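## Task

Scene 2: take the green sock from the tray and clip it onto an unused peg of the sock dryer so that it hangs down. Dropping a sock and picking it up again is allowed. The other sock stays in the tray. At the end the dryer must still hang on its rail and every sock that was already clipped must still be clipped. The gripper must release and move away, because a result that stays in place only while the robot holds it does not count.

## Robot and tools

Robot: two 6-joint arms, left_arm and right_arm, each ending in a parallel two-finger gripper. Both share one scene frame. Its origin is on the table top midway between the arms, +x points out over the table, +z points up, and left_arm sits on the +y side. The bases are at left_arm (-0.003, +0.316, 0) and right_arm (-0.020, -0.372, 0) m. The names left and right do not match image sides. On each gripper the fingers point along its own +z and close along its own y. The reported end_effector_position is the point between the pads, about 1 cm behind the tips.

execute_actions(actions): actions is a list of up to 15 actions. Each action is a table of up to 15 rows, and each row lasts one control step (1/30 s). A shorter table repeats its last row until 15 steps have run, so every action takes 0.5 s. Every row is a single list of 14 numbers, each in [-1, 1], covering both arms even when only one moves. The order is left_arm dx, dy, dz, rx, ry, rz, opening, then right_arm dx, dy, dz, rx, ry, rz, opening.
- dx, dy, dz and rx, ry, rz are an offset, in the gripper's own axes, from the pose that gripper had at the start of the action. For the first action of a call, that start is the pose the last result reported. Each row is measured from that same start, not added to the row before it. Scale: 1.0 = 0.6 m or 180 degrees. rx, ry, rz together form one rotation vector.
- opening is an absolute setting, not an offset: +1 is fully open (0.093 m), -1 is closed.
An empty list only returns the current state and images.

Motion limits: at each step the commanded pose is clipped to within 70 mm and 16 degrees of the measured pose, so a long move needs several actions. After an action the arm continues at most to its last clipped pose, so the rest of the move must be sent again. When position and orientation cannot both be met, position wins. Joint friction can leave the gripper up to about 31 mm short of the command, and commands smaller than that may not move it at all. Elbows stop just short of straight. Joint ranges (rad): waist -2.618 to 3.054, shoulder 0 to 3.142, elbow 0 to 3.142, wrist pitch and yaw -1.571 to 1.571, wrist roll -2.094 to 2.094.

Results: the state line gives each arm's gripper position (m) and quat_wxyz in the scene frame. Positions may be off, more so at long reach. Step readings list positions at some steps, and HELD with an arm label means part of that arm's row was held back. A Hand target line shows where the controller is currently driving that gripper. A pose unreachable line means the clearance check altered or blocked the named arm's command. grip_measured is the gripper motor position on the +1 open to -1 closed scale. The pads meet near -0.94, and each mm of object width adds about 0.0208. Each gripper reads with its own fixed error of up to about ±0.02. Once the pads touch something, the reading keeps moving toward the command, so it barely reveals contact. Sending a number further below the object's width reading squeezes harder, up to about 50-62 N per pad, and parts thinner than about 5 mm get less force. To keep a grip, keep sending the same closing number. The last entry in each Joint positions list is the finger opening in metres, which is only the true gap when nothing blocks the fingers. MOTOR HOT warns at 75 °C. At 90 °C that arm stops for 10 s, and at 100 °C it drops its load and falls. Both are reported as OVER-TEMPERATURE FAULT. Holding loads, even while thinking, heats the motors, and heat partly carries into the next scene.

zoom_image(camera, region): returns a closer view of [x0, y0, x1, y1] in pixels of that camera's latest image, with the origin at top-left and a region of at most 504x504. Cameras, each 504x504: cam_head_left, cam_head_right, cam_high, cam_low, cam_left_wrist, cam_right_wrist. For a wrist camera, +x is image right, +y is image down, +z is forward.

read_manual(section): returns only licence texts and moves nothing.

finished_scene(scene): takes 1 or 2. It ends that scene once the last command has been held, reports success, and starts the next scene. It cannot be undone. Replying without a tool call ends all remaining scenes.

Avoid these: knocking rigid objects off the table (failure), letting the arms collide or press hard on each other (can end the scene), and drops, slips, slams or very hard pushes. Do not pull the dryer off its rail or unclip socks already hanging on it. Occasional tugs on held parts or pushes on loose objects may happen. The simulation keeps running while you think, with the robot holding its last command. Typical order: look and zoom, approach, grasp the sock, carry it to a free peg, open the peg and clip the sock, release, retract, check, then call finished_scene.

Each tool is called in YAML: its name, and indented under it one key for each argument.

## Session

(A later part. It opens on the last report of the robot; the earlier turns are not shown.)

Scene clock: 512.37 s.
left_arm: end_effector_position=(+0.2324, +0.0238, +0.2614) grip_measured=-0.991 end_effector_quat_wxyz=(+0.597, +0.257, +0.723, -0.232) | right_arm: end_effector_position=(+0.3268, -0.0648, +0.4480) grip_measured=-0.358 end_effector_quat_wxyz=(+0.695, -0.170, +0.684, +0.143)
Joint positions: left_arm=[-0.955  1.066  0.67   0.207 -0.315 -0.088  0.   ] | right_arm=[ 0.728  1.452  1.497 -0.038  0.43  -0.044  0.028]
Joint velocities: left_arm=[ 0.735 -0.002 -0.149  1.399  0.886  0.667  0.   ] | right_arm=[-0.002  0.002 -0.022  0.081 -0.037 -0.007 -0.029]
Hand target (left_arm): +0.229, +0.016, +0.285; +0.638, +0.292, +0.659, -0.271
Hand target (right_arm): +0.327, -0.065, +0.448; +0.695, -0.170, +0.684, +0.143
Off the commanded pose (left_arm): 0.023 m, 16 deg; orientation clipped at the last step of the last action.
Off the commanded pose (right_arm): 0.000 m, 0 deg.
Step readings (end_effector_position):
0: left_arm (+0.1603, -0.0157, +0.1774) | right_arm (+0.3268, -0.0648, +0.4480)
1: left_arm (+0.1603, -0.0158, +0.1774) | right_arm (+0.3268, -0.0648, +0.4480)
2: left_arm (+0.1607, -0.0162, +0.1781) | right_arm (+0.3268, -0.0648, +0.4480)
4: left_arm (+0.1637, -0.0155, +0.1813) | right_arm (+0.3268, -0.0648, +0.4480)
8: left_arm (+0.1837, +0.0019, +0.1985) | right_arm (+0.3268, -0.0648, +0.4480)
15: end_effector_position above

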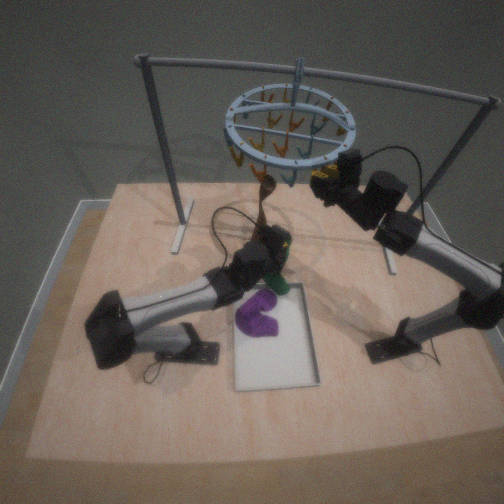

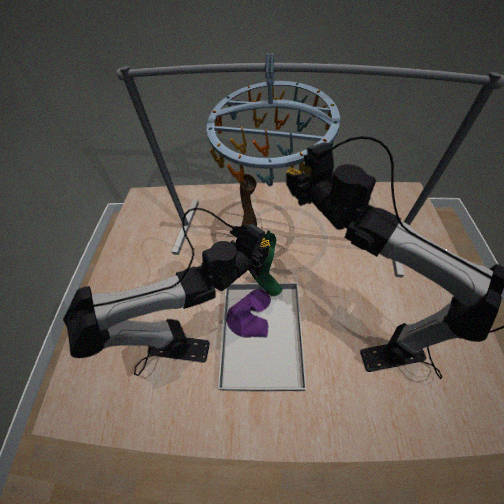

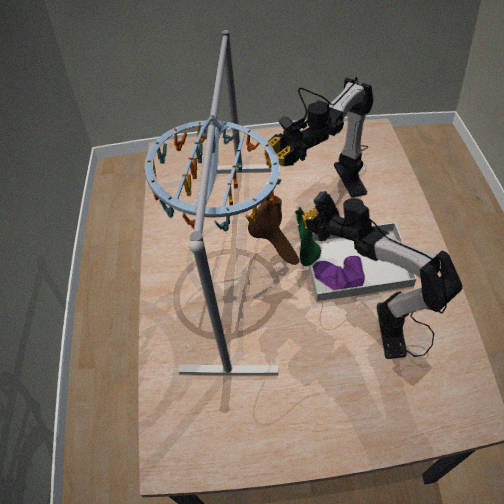

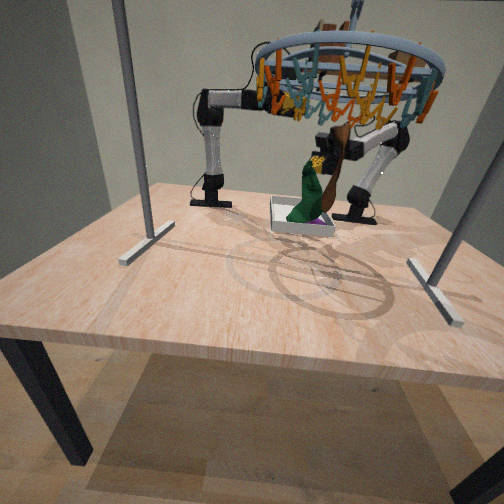

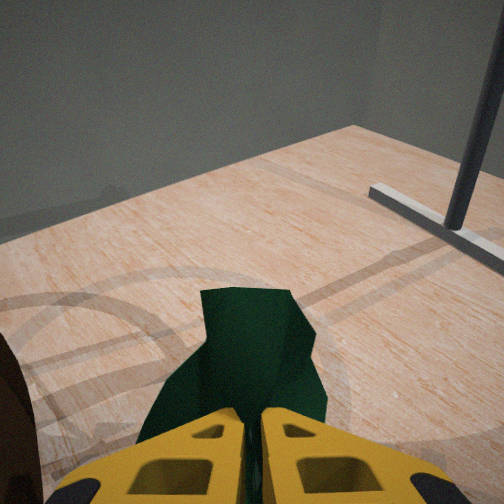

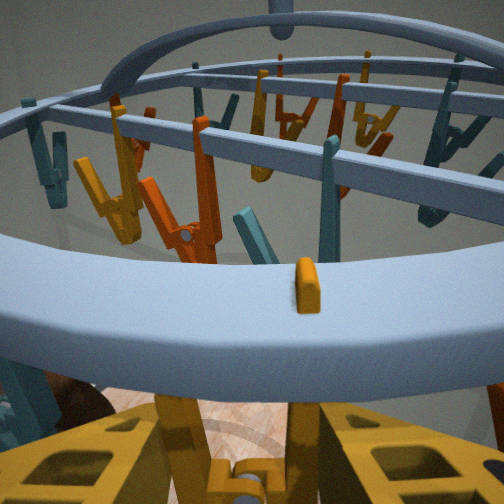

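execute_actions:
  actions: []

zoom_image:
  camera: "cam_low"
  region: [255, 70, 345, 190]

Scene clock: 513.93 s.
left_arm: end_effector_position=(+0.2291, +0.0132, +0.2891) grip_measured=-0.991 end_effector_quat_wxyz=(+0.636, +0.292, +0.661, -0.271) | right_arm: end_effector_position=(+0.3268, -0.0648, +0.4480) grip_measured=-0.371 end_effector_quat_wxyz=(+0.695, -0.170, +0.684, +0.143)
Joint positions: left_arm=[-0.916  1.066  0.648  0.372 -0.173  0.005  0.   ] | right_arm=[ 0.728  1.452  1.497 -0.038  0.43  -0.044  0.027]
Joint velocities: left_arm=[-0.012  0.007  0.002  0.066 -0.022 -0.007  0.   ] | right_arm=[-0.007 -0.002 -0.002 -0.081 -0.007  0.007 -0.001]
Hand target (left_arm): +0.229, +0.016, +0.285; +0.638, +0.292, +0.659, -0.271
Hand target (right_arm): +0.327, -0.065, +0.448; +0.695, -0.170, +0.684, +0.143
Off the commanded pose (left_arm): 0.011 m, 6 deg; orientation clipped at the last step of the last action.
Off the commanded pose (right_arm): 0.000 m, 0 deg.

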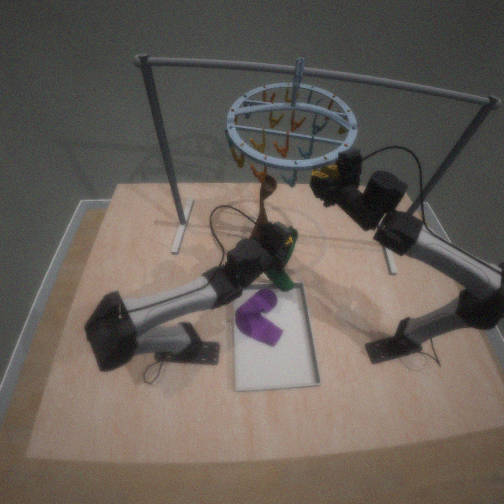

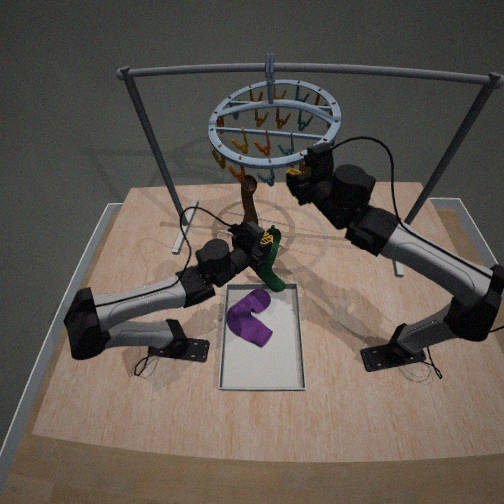

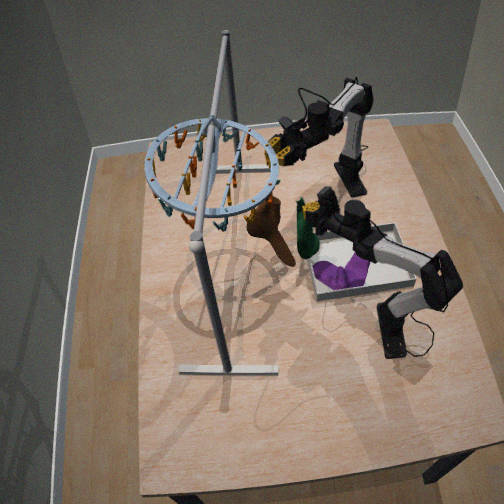

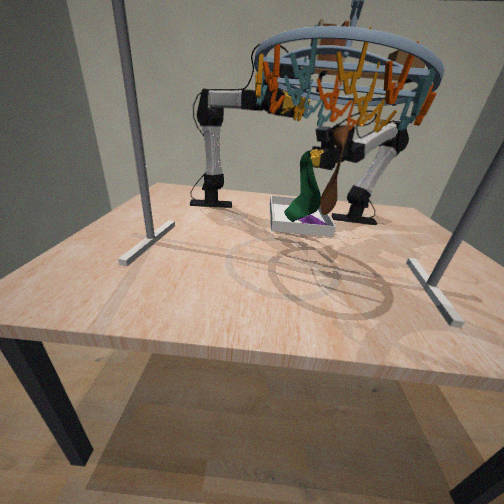

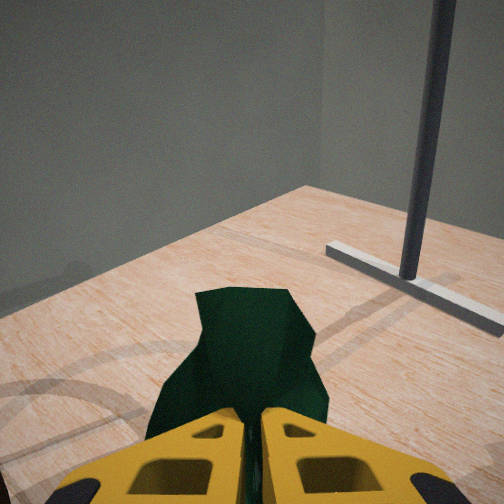

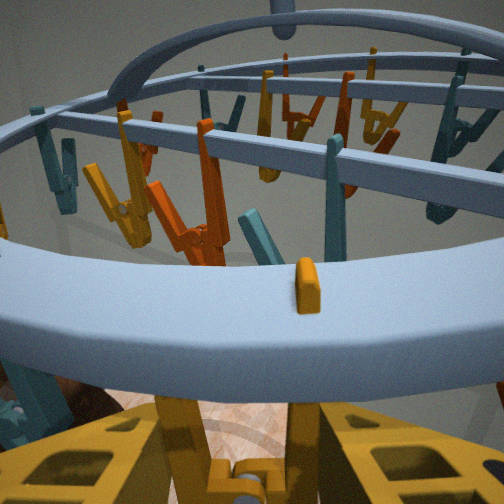

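Region (255, 70, 345, 190) of cam_low's 504x504 image, scaled by 4.200, with more detail than that image has; it fills the left 378 columns of this view, and the rest is white.

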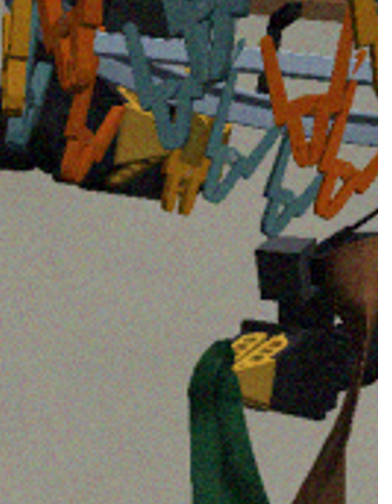

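zoom_image:
  camera: "cam_low"
  region: [275, 85, 320, 130]

Region (275, 85, 320, 130) of cam_low's 504x504 image, scaled by 11.200, with more detail than that image has.

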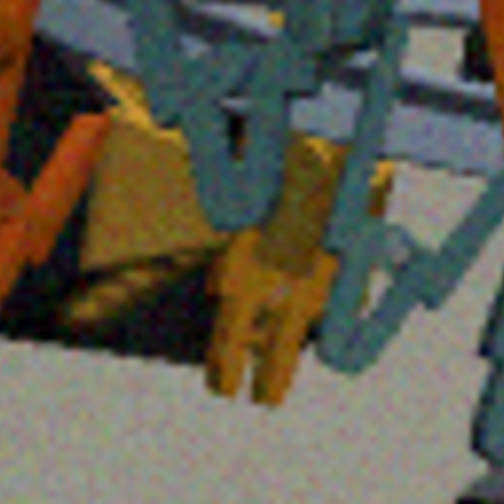

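execute_actions:
  actions:
    - [[-0.002,0.001,0.003,0.002,-0.006,0,-1,0,0,0,0,0,0,-0.385],[-0.006,0.003,0.009,0.004,-0.015,-0.001,-1,0,0,0,0,0,0,-0.39],[-0.011,0.005,0.018,0.007,-0.026,-0.002,-1,0,0,0,0,0,0,-0.395],[-0.018,0.008,0.029,0.011,-0.038,-0.003,-1,0,0,0,0,0,0,-0.4],[-0.026,0.011,0.042,0.014,-0.051,-0.004,-1,0,0,0,0,0,0,-0.405],[-0.035,0.015,0.056,0.018,-0.064,-0.005,-1,0,0,0,0,0,0,-0.41],[-0.044,0.019,0.07,0.022,-0.077,-0.006,-1,0,0,0,0,0,0,-0.415],[-0.053,0.023,0.085,0.025,-0.09,-0.007,-1,0,0,0,0,0,0,-0.42],[-0.062,0.027,0.1,0.028,-0.101,-0.008,-1,0,0,0,0,0,0,-0.42],[-0.071,0.031,0.114,0.031,-0.111,-0.009,-1,0,0,0,0,0,0,-0.42],[-0.079,0.034,0.127,0.034,-0.12,-0.01,-1,0,0,0,0,0,0,-0.42],[-0.087,0.038,0.139,0.036,-0.127,-0.01,-1,0,0,0,0,0,0,-0.42],[-0.093,0.04,0.149,0.037,-0.132,-0.0105,-1,0,0,0,0,0,0,-0.42],[-0.097,0.042,0.156,0.038,-0.135,-0.0107,-1,0,0,0,0,0,0,-0.42],[-0.1,0.0434,0.1606,0.0382,-0.1364,-0.0108,-1,0,0,0,0,0,0,-0.42]]

Scene clock: 525.07 s.
left_arm: end_effector_position=(+0.3061, -0.0239, +0.2872) grip_measured=-0.991 end_effector_quat_wxyz=(+0.679, +0.280, +0.601, -0.316) | right_arm: end_effector_position=(+0.3268, -0.0648, +0.4480) grip_measured=-0.408 end_effector_quat_wxyz=(+0.695, -0.170, +0.684, +0.143)
Joint positions: left_arm=[-0.734  1.481  0.751  0.851  0.06  -0.006  0.   ] | right_arm=[ 0.728  1.452  1.497 -0.038  0.43  -0.044  0.026]
Joint velocities: left_arm=[ 0.203  0.789  0.598  1.048  0.374 -0.081  0.   ] | right_arm=[ 0.012 -0.002 -0.002 -0.022 -0.125  0.007 -0.   ]
Hand target (left_arm): +0.306, -0.029, +0.340; +0.728, +0.268, +0.519, -0.359
Hand target (right_arm): +0.327, -0.065, +0.448; +0.695, -0.170, +0.684, +0.143
Off the commanded pose (left_arm): 0.061 m, 16 deg; orientation clipped at the last step of the last action.
Off the commanded pose (right_arm): 0.000 m, 0 deg.
Step readings (end_effector_position):
0: left_arm (+0.2291, +0.0132, +0.2891) | right_arm (+0.3268, -0.0648, +0.4480)
1: left_arm (+0.2290, +0.0131, +0.2894) | right_arm (+0.3268, -0.0648, +0.4480)
2: left_arm (+0.2291, +0.0127, +0.2905) | right_arm (+0.3268, -0.0648, +0.4480)
4: left_arm (+0.2339, +0.0114, +0.2952) | right_arm (+0.3268, -0.0648, +0.4480)
8: left_arm (+0.2592, +0.0041, +0.2915) | right_arm (+0.3268, -0.0648, +0.4480)
15: end_effector_position above

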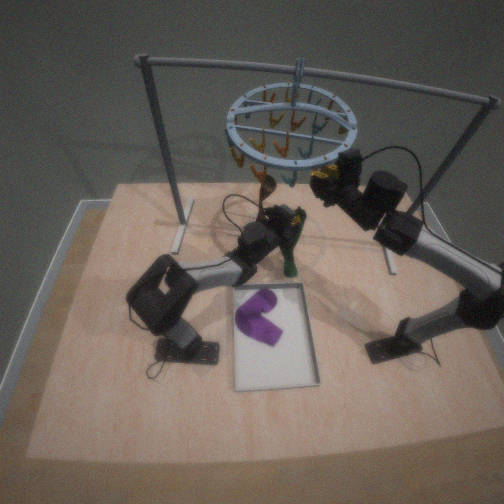

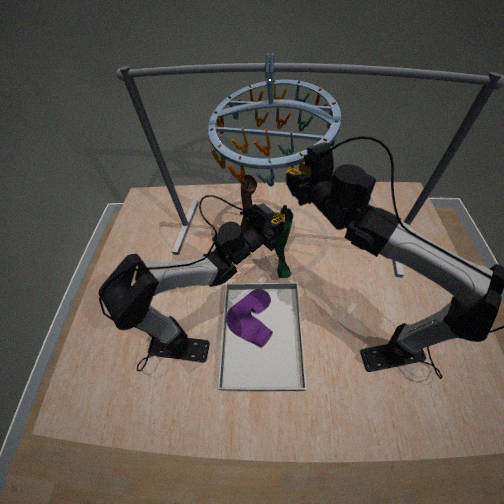

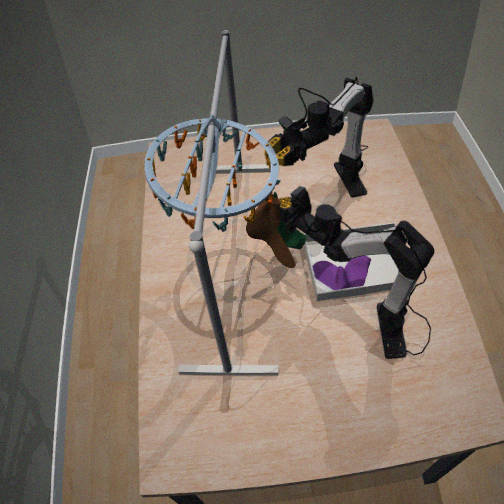

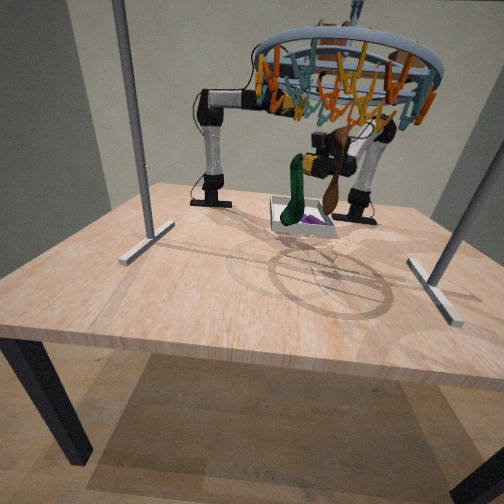

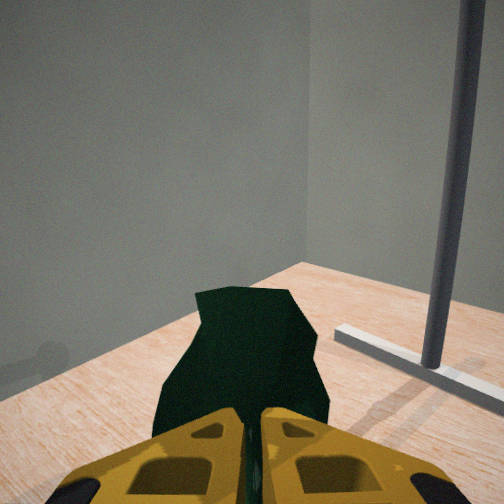

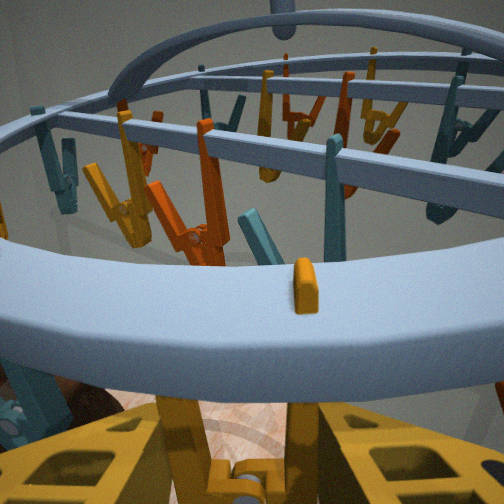

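execute_actions:
  actions: []

zoom_image:
  camera: "cam_low"
  region: [265, 85, 345, 175]

Scene clock: 526.43 s.
left_arm: end_effector_position=(+0.3027, -0.0300, +0.3244) grip_measured=-0.991 end_effector_quat_wxyz=(+0.715, +0.275, +0.536, -0.354) | right_arm: end_effector_position=(+0.3268, -0.0648, +0.4480) grip_measured=-0.408 end_effector_quat_wxyz=(+0.695, -0.170, +0.684, +0.143)
Joint positions: left_arm=[-0.724  1.522  0.789  1.013  0.128 -0.022  0.   ] | right_arm=[ 0.728  1.452  1.497 -0.038  0.43  -0.044  0.026]
Joint velocities: left_arm=[ 0.007  0.007  0.002  0.007 -0.022  0.037  0.   ] | right_arm=[ 0.007  0.002 -0.002  0.007 -0.022 -0.066  0.001]
Hand target (left_arm): +0.305, -0.029, +0.340; +0.728, +0.268, +0.519, -0.359
Hand target (right_arm): +0.327, -0.065, +0.448; +0.695, -0.170, +0.684, +0.143
Off the commanded pose (left_arm): 0.027 m, 6 deg; orientation clipped at the last step of the last action.
Off the commanded pose (right_arm): 0.000 m, 0 deg.

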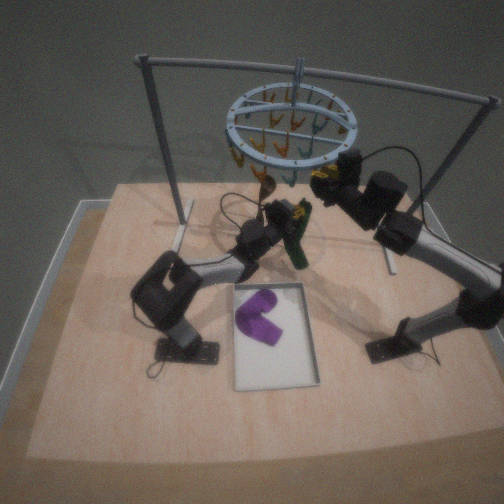

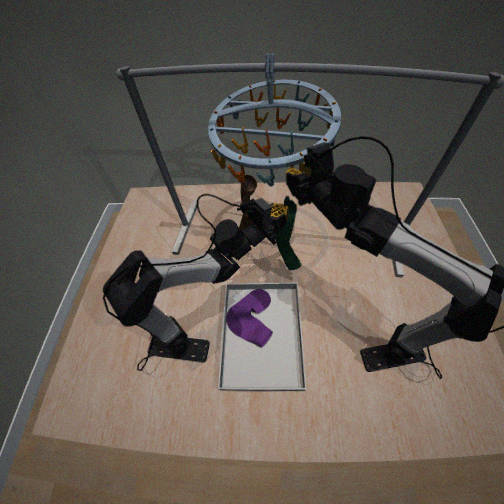

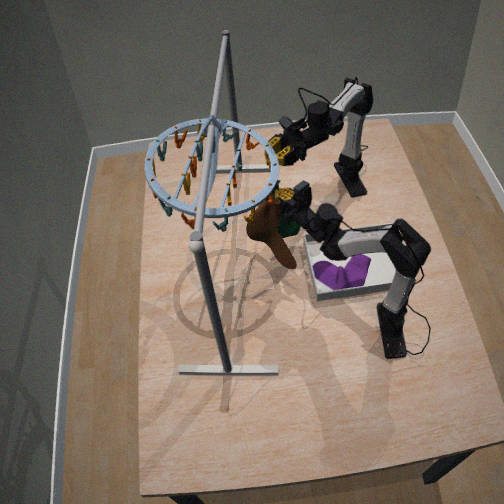

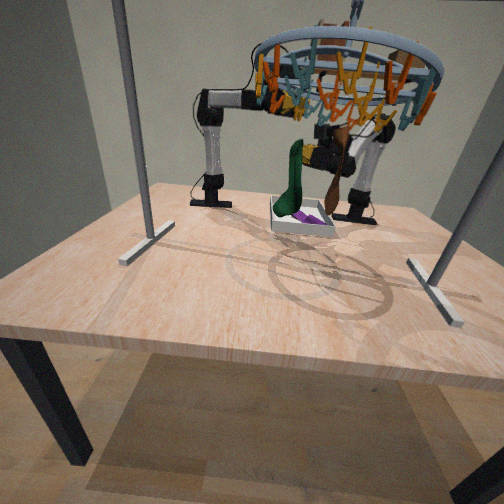

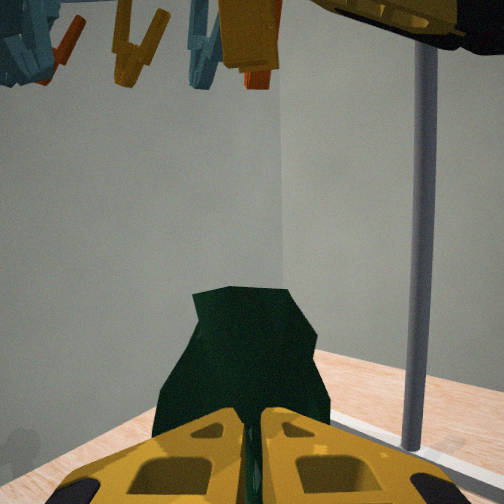

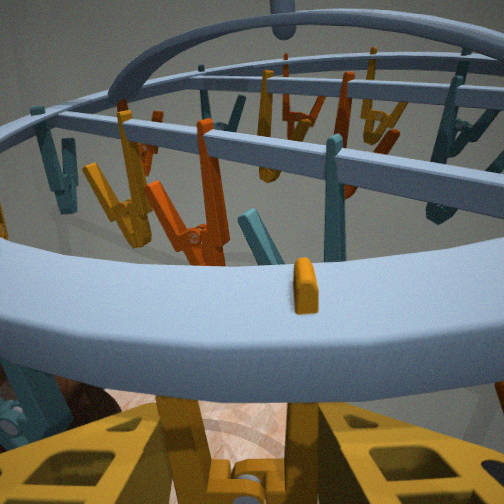

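Region (265, 85, 345, 175) of cam_low's 504x504 image, scaled by 5.600, with more detail than that image has.

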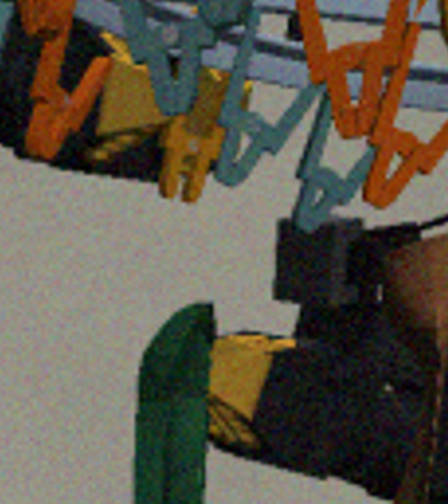

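execute_actions:
  actions:
    - [[-0.002,0,0.003,0,0,0,-1,0,0,0,0,0,0,-0.42],[-0.005,0,0.007,0,0,0,-1,0,0,0,0,0,0,-0.42],[-0.009,0,0.012,0,0,0,-1,0,0,0,0,0,0,-0.42],[-0.013,0,0.018,0,0,0,-1,0,0,0,0,0,0,-0.42],[-0.018,0,0.024,0,0,0,-1,0,0,0,0,0,0,-0.42],[-0.023,0,0.03,0,0,0,-1,0,0,0,0,0,0,-0.42],[-0.028,0,0.036,0,0,0,-1,0,0,0,0,0,0,-0.42],[-0.033,0,0.042,0,0,0,-1,0,0,0,0,0,0,-0.42],[-0.038,0,0.048,0,0,0,-1,0,0,0,0,0,0,-0.42],[-0.042,0,0.053,0,0,0,-1,0,0,0,0,0,0,-0.42],[-0.046,0,0.058,0,0,0,-1,0,0,0,0,0,0,-0.42],[-0.049,0,0.062,0,0,0,-1,0,0,0,0,0,0,-0.42],[-0.051,0.0007,0.065,0,0,0,-1,0,0,0,0,0,0,-0.42],[-0.053,0.0007,0.0665,0,0,0,-1,0,0,0,0,0,0,-0.42],[-0.0536,0.0007,0.0672,0,0,0,-1,0,0,0,0,0,0,-0.42]]

Scene clock: 538.20 s.
left_arm: end_effector_position=(+0.3165, -0.0436, +0.3697) grip_measured=-0.991 end_effector_quat_wxyz=(+0.725, +0.269, +0.523, -0.357) | right_arm: end_effector_position=(+0.3268, -0.0648, +0.4480) grip_measured=-0.408 end_effector_quat_wxyz=(+0.695, -0.170, +0.684, +0.143)
Joint positions: left_arm=[-0.724  1.543  0.971  0.887  0.125 -0.022  0.   ] | right_arm=[ 0.728  1.452  1.497 -0.038  0.43  -0.044  0.026]
Joint velocities: left_arm=[-0.007  0.051  0.256 -0.154 -0.007  0.022  0.   ] | right_arm=[-0.012  0.012 -0.007  0.051 -0.051  0.022  0.   ]
Hand target (left_arm): +0.320, -0.053, +0.366; +0.716, +0.275, +0.536, -0.354
Hand target (right_arm): +0.327, -0.065, +0.448; +0.695, -0.170, +0.684, +0.143
Off the commanded pose (left_arm): 0.012 m, 2 deg.
Off the commanded pose (right_arm): 0.000 m, 0 deg.
Step readings (end_effector_position):
0: left_arm (+0.3027, -0.0300, +0.3244) | right_arm (+0.3268, -0.0648, +0.4480)
1: left_arm (+0.3027, -0.0300, +0.3244) | right_arm (+0.3268, -0.0648, +0.4480)
2: left_arm (+0.3028, -0.0301, +0.3241) | right_arm (+0.3268, -0.0648, +0.4480)
4: left_arm (+0.3033, -0.0306, +0.3229) | right_arm (+0.3268, -0.0648, +0.4480)
8: left_arm (+0.3073, -0.0348, +0.3350) | right_arm (+0.3268, -0.0648, +0.4480)
15: end_effector_position above

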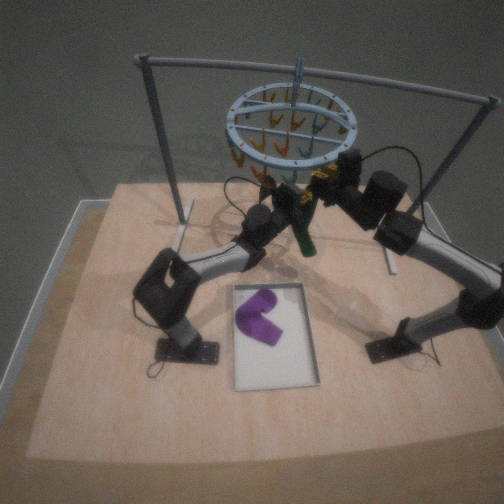

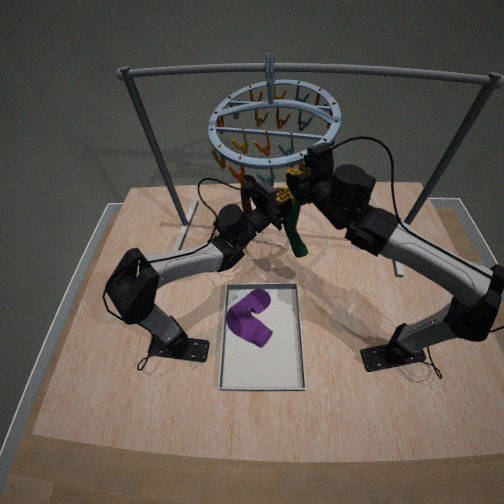

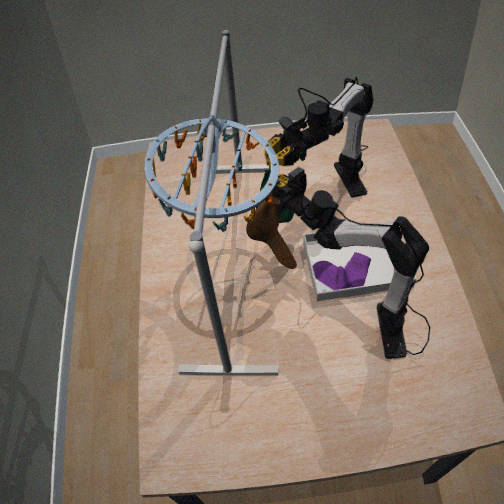

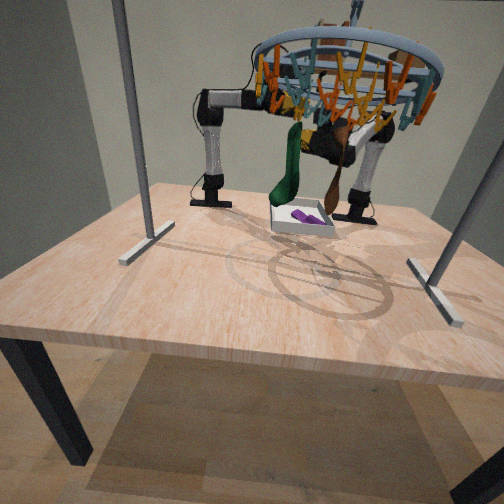

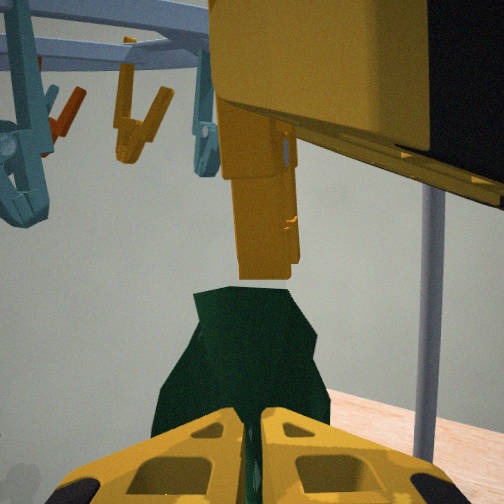

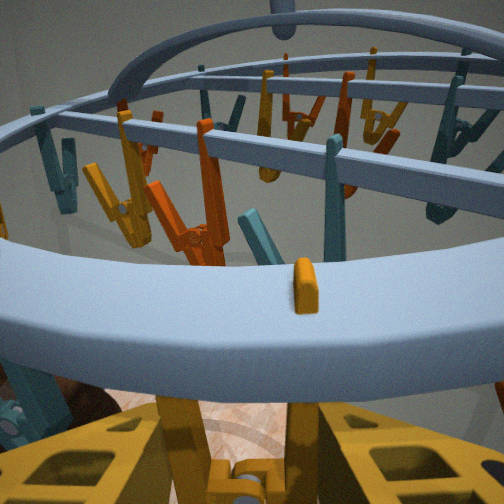

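execute_actions:
  actions: []

zoom_image:
  camera: "cam_low"
  region: [270, 90, 330, 150]

Scene clock: 540.17 s.
left_arm: end_effector_position=(+0.3205, -0.0474, +0.3598) grip_measured=-0.991 end_effector_quat_wxyz=(+0.713, +0.275, +0.540, -0.352) | right_arm: end_effector_position=(+0.3268, -0.0648, +0.4480) grip_measured=-0.408 end_effector_quat_wxyz=(+0.695, -0.170, +0.684, +0.143)
Joint positions: left_arm=[-0.724  1.553  0.98   0.844  0.124 -0.022  0.   ] | right_arm=[ 0.728  1.452  1.497 -0.038  0.43  -0.044  0.026]
Joint velocities: left_arm=[-0.007 -0.007 -0.012  0.007 -0.022  0.007  0.   ] | right_arm=[ 0.002  0.002  0.002 -0.007  0.007  0.007 -0.001]
Hand target (left_arm): +0.320, -0.053, +0.366; +0.716, +0.275, +0.535, -0.354
Hand target (right_arm): +0.327, -0.065, +0.448; +0.695, -0.170, +0.684, +0.143
Off the commanded pose (left_arm): 0.009 m, 1 deg.
Off the commanded pose (right_arm): 0.000 m, 0 deg.

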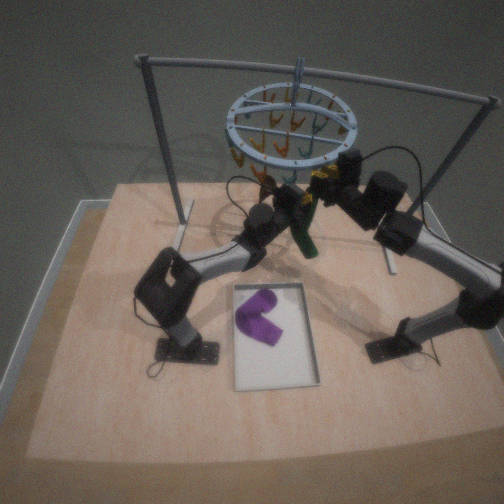

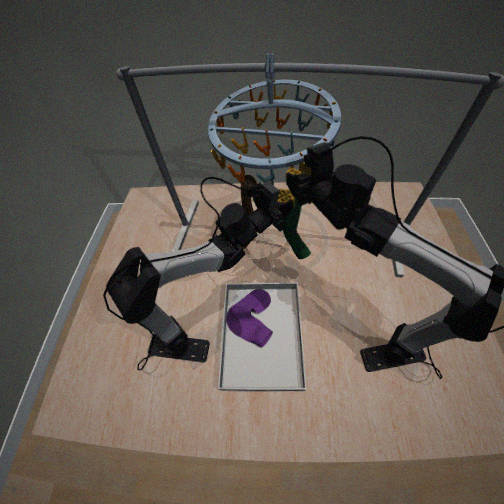

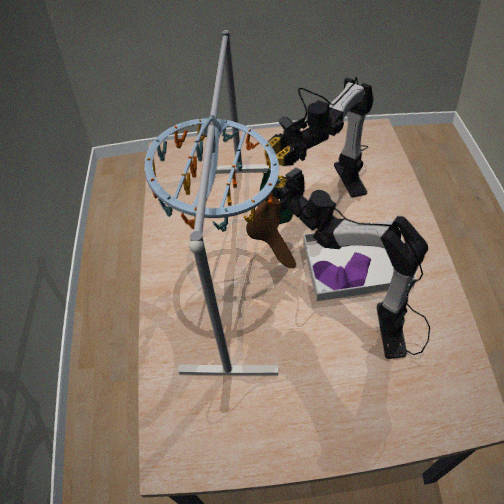

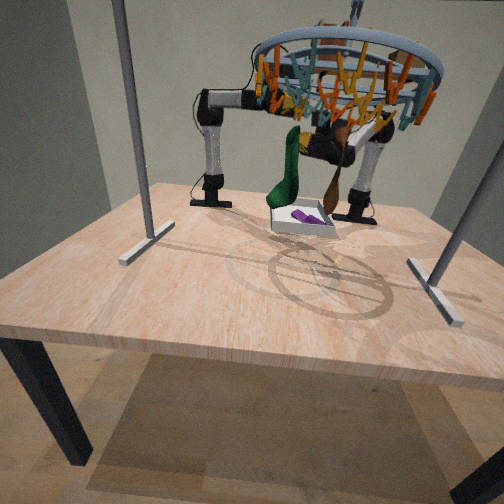

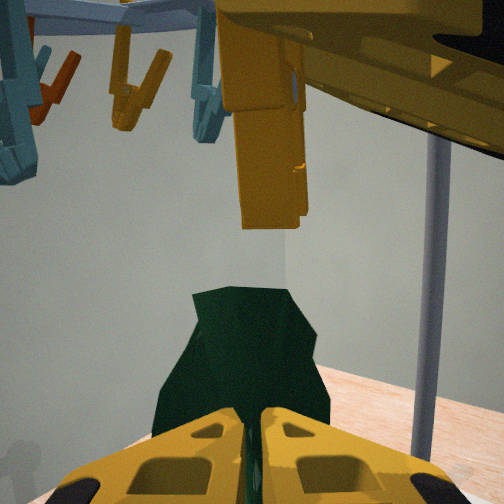

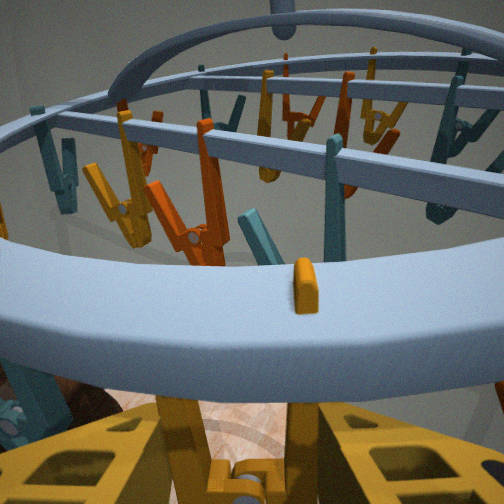

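Region (270, 90, 330, 150) of cam_low's 504x504 image, scaled by 8.400, with more detail than that image has.

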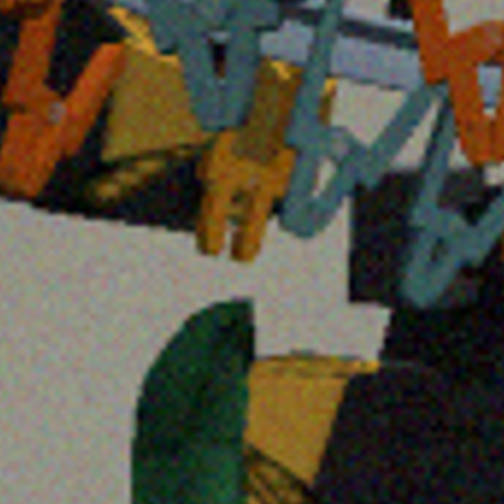

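execute_actions:
  actions:
    - [[-0.001,-0.002,0,0.0022,-0.0008,0.0001,-1,0,0,0,0,0,0,-0.42],[-0.002,-0.004,0,0.0045,-0.0016,0.0002,-1,0,0,0,0,0,0,-0.42],[-0.004,-0.006,0,0.0067,-0.0031,0.0004,-1,0,0,0,0,0,0,-0.42],[-0.006,-0.008,0,0.009,-0.0047,0.0006,-1,0,0,0,0,0,0,-0.42],[-0.008,-0.01,0,0.0112,-0.0063,0.0008,-1,0,0,0,0,0,0,-0.42],[-0.01,-0.012,0,0.0134,-0.0079,0.001,-1,0,0,0,0,0,0,-0.42],[-0.012,-0.013,0,0.0146,-0.0094,0.0012,-1,0,0,0,0,0,0,-0.42],[-0.014,-0.013,0,0.0146,-0.011,0.0014,-1,0,0,0,0,0,0,-0.42],[-0.016,-0.0131,-0.0005,0.0147,-0.0126,0.0016,-1,0,0,0,0,0,0,-0.42],[-0.018,-0.0131,-0.0006,0.0147,-0.0141,0.0018,-1,0,0,0,0,0,0,-0.42],[-0.02,-0.0132,-0.0007,0.0147,-0.0157,0.002,-1,0,0,0,0,0,0,-0.42],[-0.022,-0.0132,-0.0008,0.0148,-0.0173,0.0022,-1,0,0,0,0,0,0,-0.42],[-0.024,-0.0133,-0.001,0.0148,-0.0188,0.0024,-1,0,0,0,0,0,0,-0.42],[-0.026,-0.0133,-0.0011,0.0148,-0.0204,0.0026,-1,0,0,0,0,0,0,-0.42],[-0.027,-0.0133,-0.0012,0.0148,-0.0212,0.0027,-1,0,0,0,0,0,0,-0.42]]

Scene clock: 564.47 s.
left_arm: end_effector_position=(+0.3144, -0.0498, +0.3655) grip_measured=-0.991 end_effector_quat_wxyz=(+0.715, +0.284, +0.524, -0.364) | right_arm: end_effector_position=(+0.3268, -0.0648, +0.4480) grip_measured=-0.408 end_effector_quat_wxyz=(+0.695, -0.170, +0.684, +0.143)
Joint positions: left_arm=[-0.724  1.553  0.98   0.87   0.16  -0.022  0.   ] | right_arm=[ 0.728  1.452  1.497 -0.038  0.43  -0.044  0.026]
Joint velocities: left_arm=[-0.012 -0.007 -0.007  0.095 -0.037 -0.007  0.   ] | right_arm=[-0.002 -0.007 -0.012  0.007 -0.022 -0.022 -0.001]
Hand target (left_arm): +0.311, -0.048, +0.375; +0.726, +0.283, +0.507, -0.370
Hand target (right_arm): +0.327, -0.065, +0.448; +0.695, -0.170, +0.684, +0.143
Off the commanded pose (left_arm): 0.010 m, 2 deg.
Off the commanded pose (right_arm): 0.000 m, 0 deg.
Step readings (end_effector_position):
0: left_arm (+0.3205, -0.0475, +0.3597) | right_arm (+0.3268, -0.0648, +0.4480)
1: left_arm (+0.3205, -0.0475, +0.3597) | right_arm (+0.3268, -0.0648, +0.4480)
2: left_arm (+0.3204, -0.0476, +0.3597) | right_arm (+0.3268, -0.0648, +0.4480)
4: left_arm (+0.3196, -0.0481, +0.3597) | right_arm (+0.3268, -0.0648, +0.4480)
8: left_arm (+0.3173, -0.0497, +0.3600) | right_arm (+0.3268, -0.0648, +0.4480)
15: end_effector_position above

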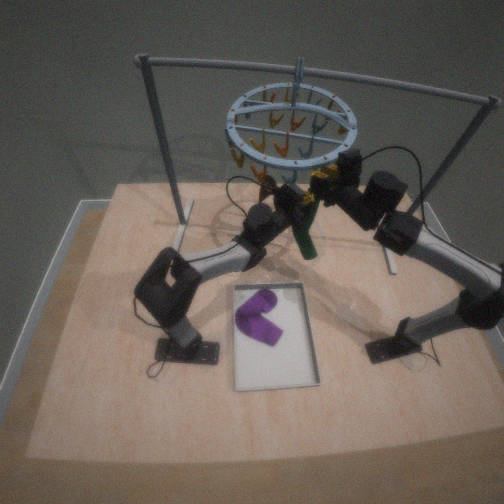

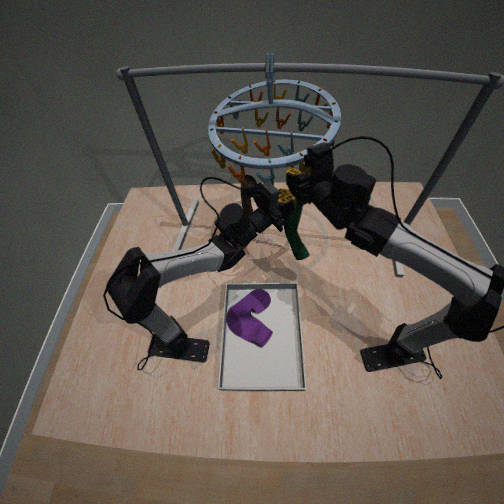

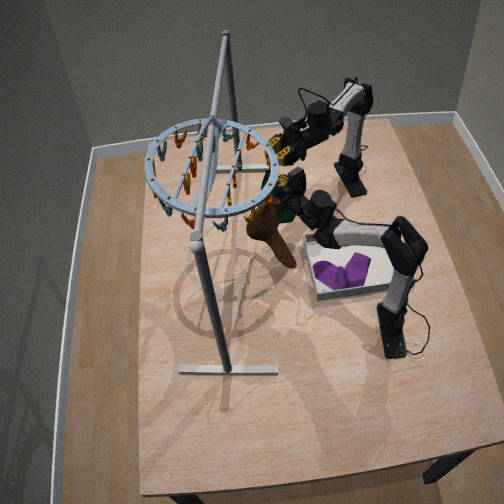

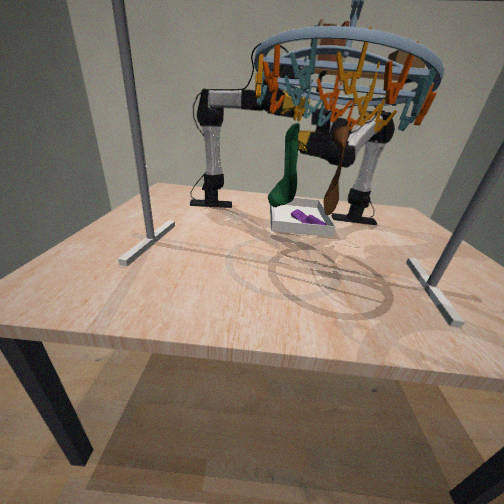

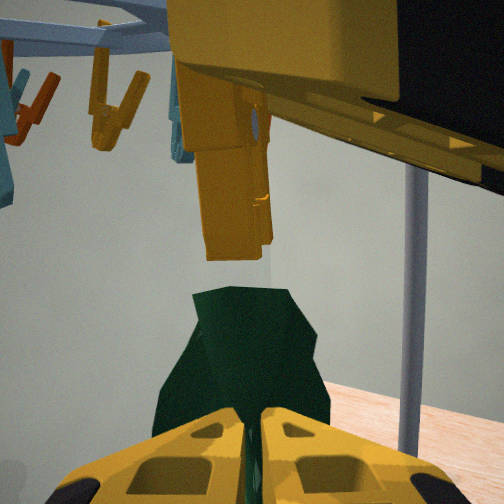

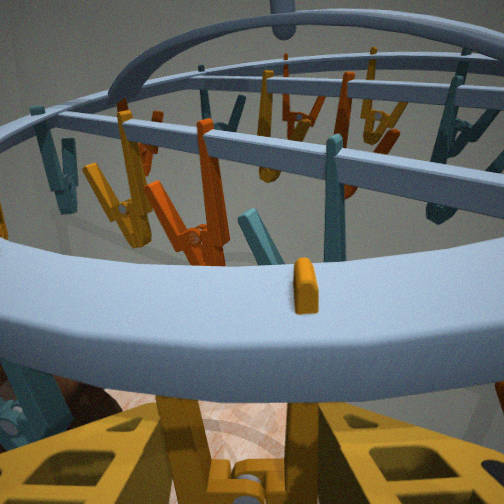

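execute_actions:
  actions: []

zoom_image:
  camera: "cam_low"
  region: [275, 100, 320, 145]

zoom_image:
  camera: "cam_left_wrist"
  region: [150, 150, 350, 350]

Scene clock: 566.07 s.
left_arm: end_effector_position=(+0.3132, -0.0492, +0.3693) grip_measured=-0.991 end_effector_quat_wxyz=(+0.720, +0.283, +0.517, -0.366) | right_arm: end_effector_position=(+0.3268, -0.0648, +0.4480) grip_measured=-0.408 end_effector_quat_wxyz=(+0.695, -0.170, +0.684, +0.143)
Joint positions: left_arm=[-0.724  1.553  0.98   0.886  0.163 -0.022  0.   ] | right_arm=[ 0.728  1.452  1.497 -0.038  0.43  -0.044  0.026]
Joint velocities: left_arm=[-0.007 -0.012 -0.002  0.022  0.007 -0.051  0.   ] | right_arm=[ 0.007 -0.022 -0.002  0.007 -0.022 -0.007 -0.   ]
Hand target (left_arm): +0.311, -0.048, +0.375; +0.726, +0.283, +0.507, -0.370
Hand target (right_arm): +0.327, -0.065, +0.448; +0.695, -0.170, +0.684, +0.143
Off the commanded pose (left_arm): 0.006 m, 2 deg.
Off the commanded pose (right_arm): 0.000 m, 0 deg.

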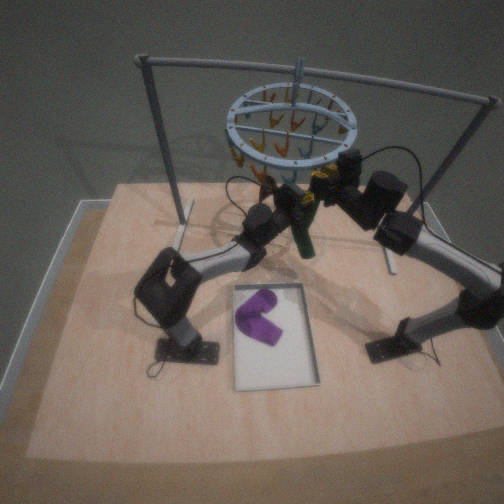

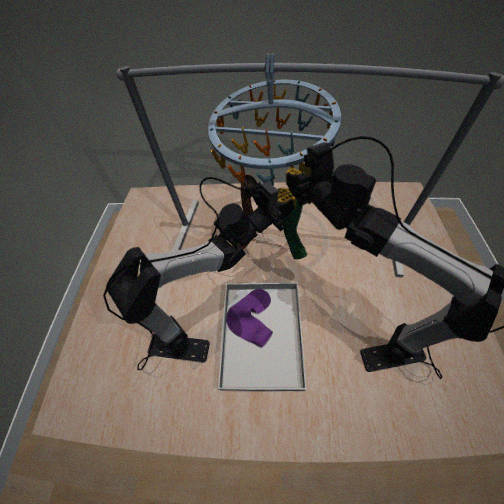

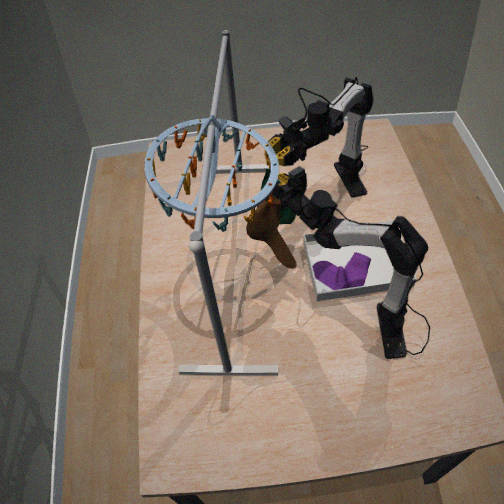

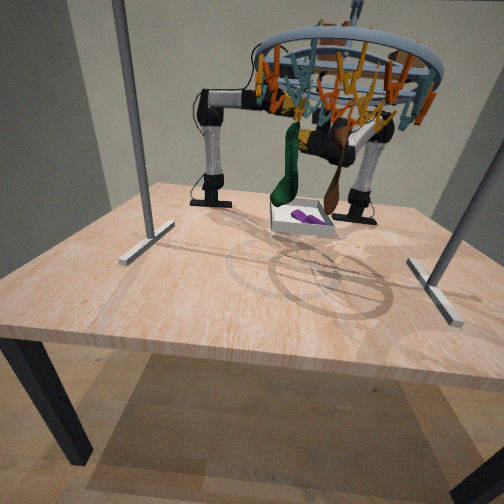

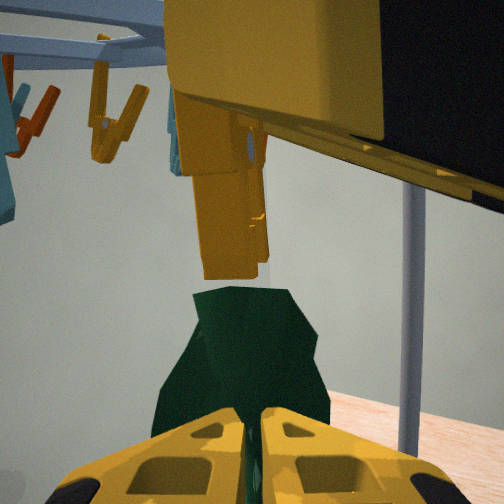

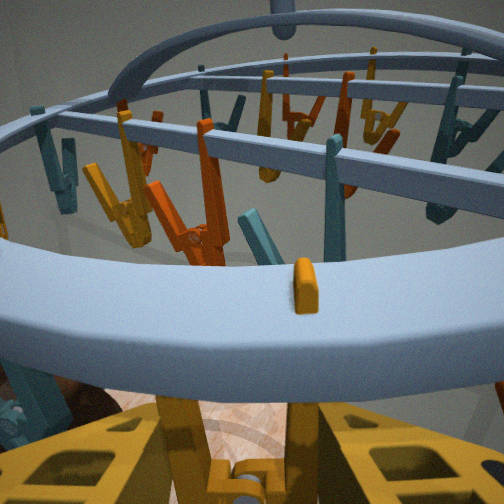

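Region (275, 100, 320, 145) of cam_low's 504x504 image, scaled by 11.200, with more detail than that image has.

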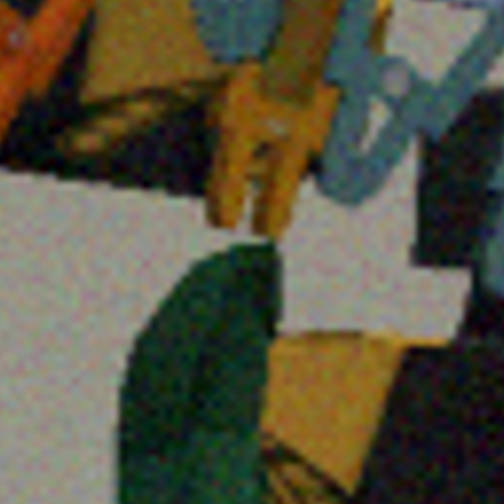

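Region (150, 150, 350, 350) of cam_left_wrist's 504x504 image, scaled by 2.520, with more detail than that image has.

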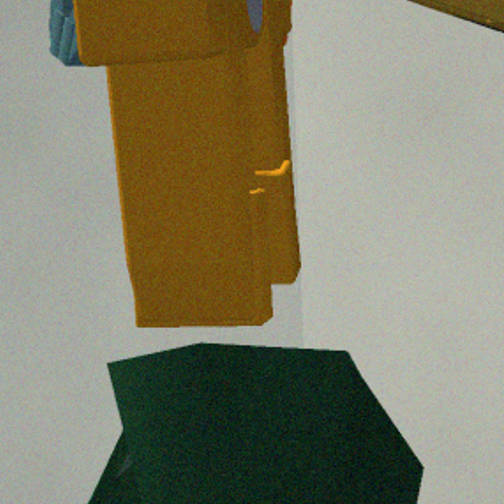

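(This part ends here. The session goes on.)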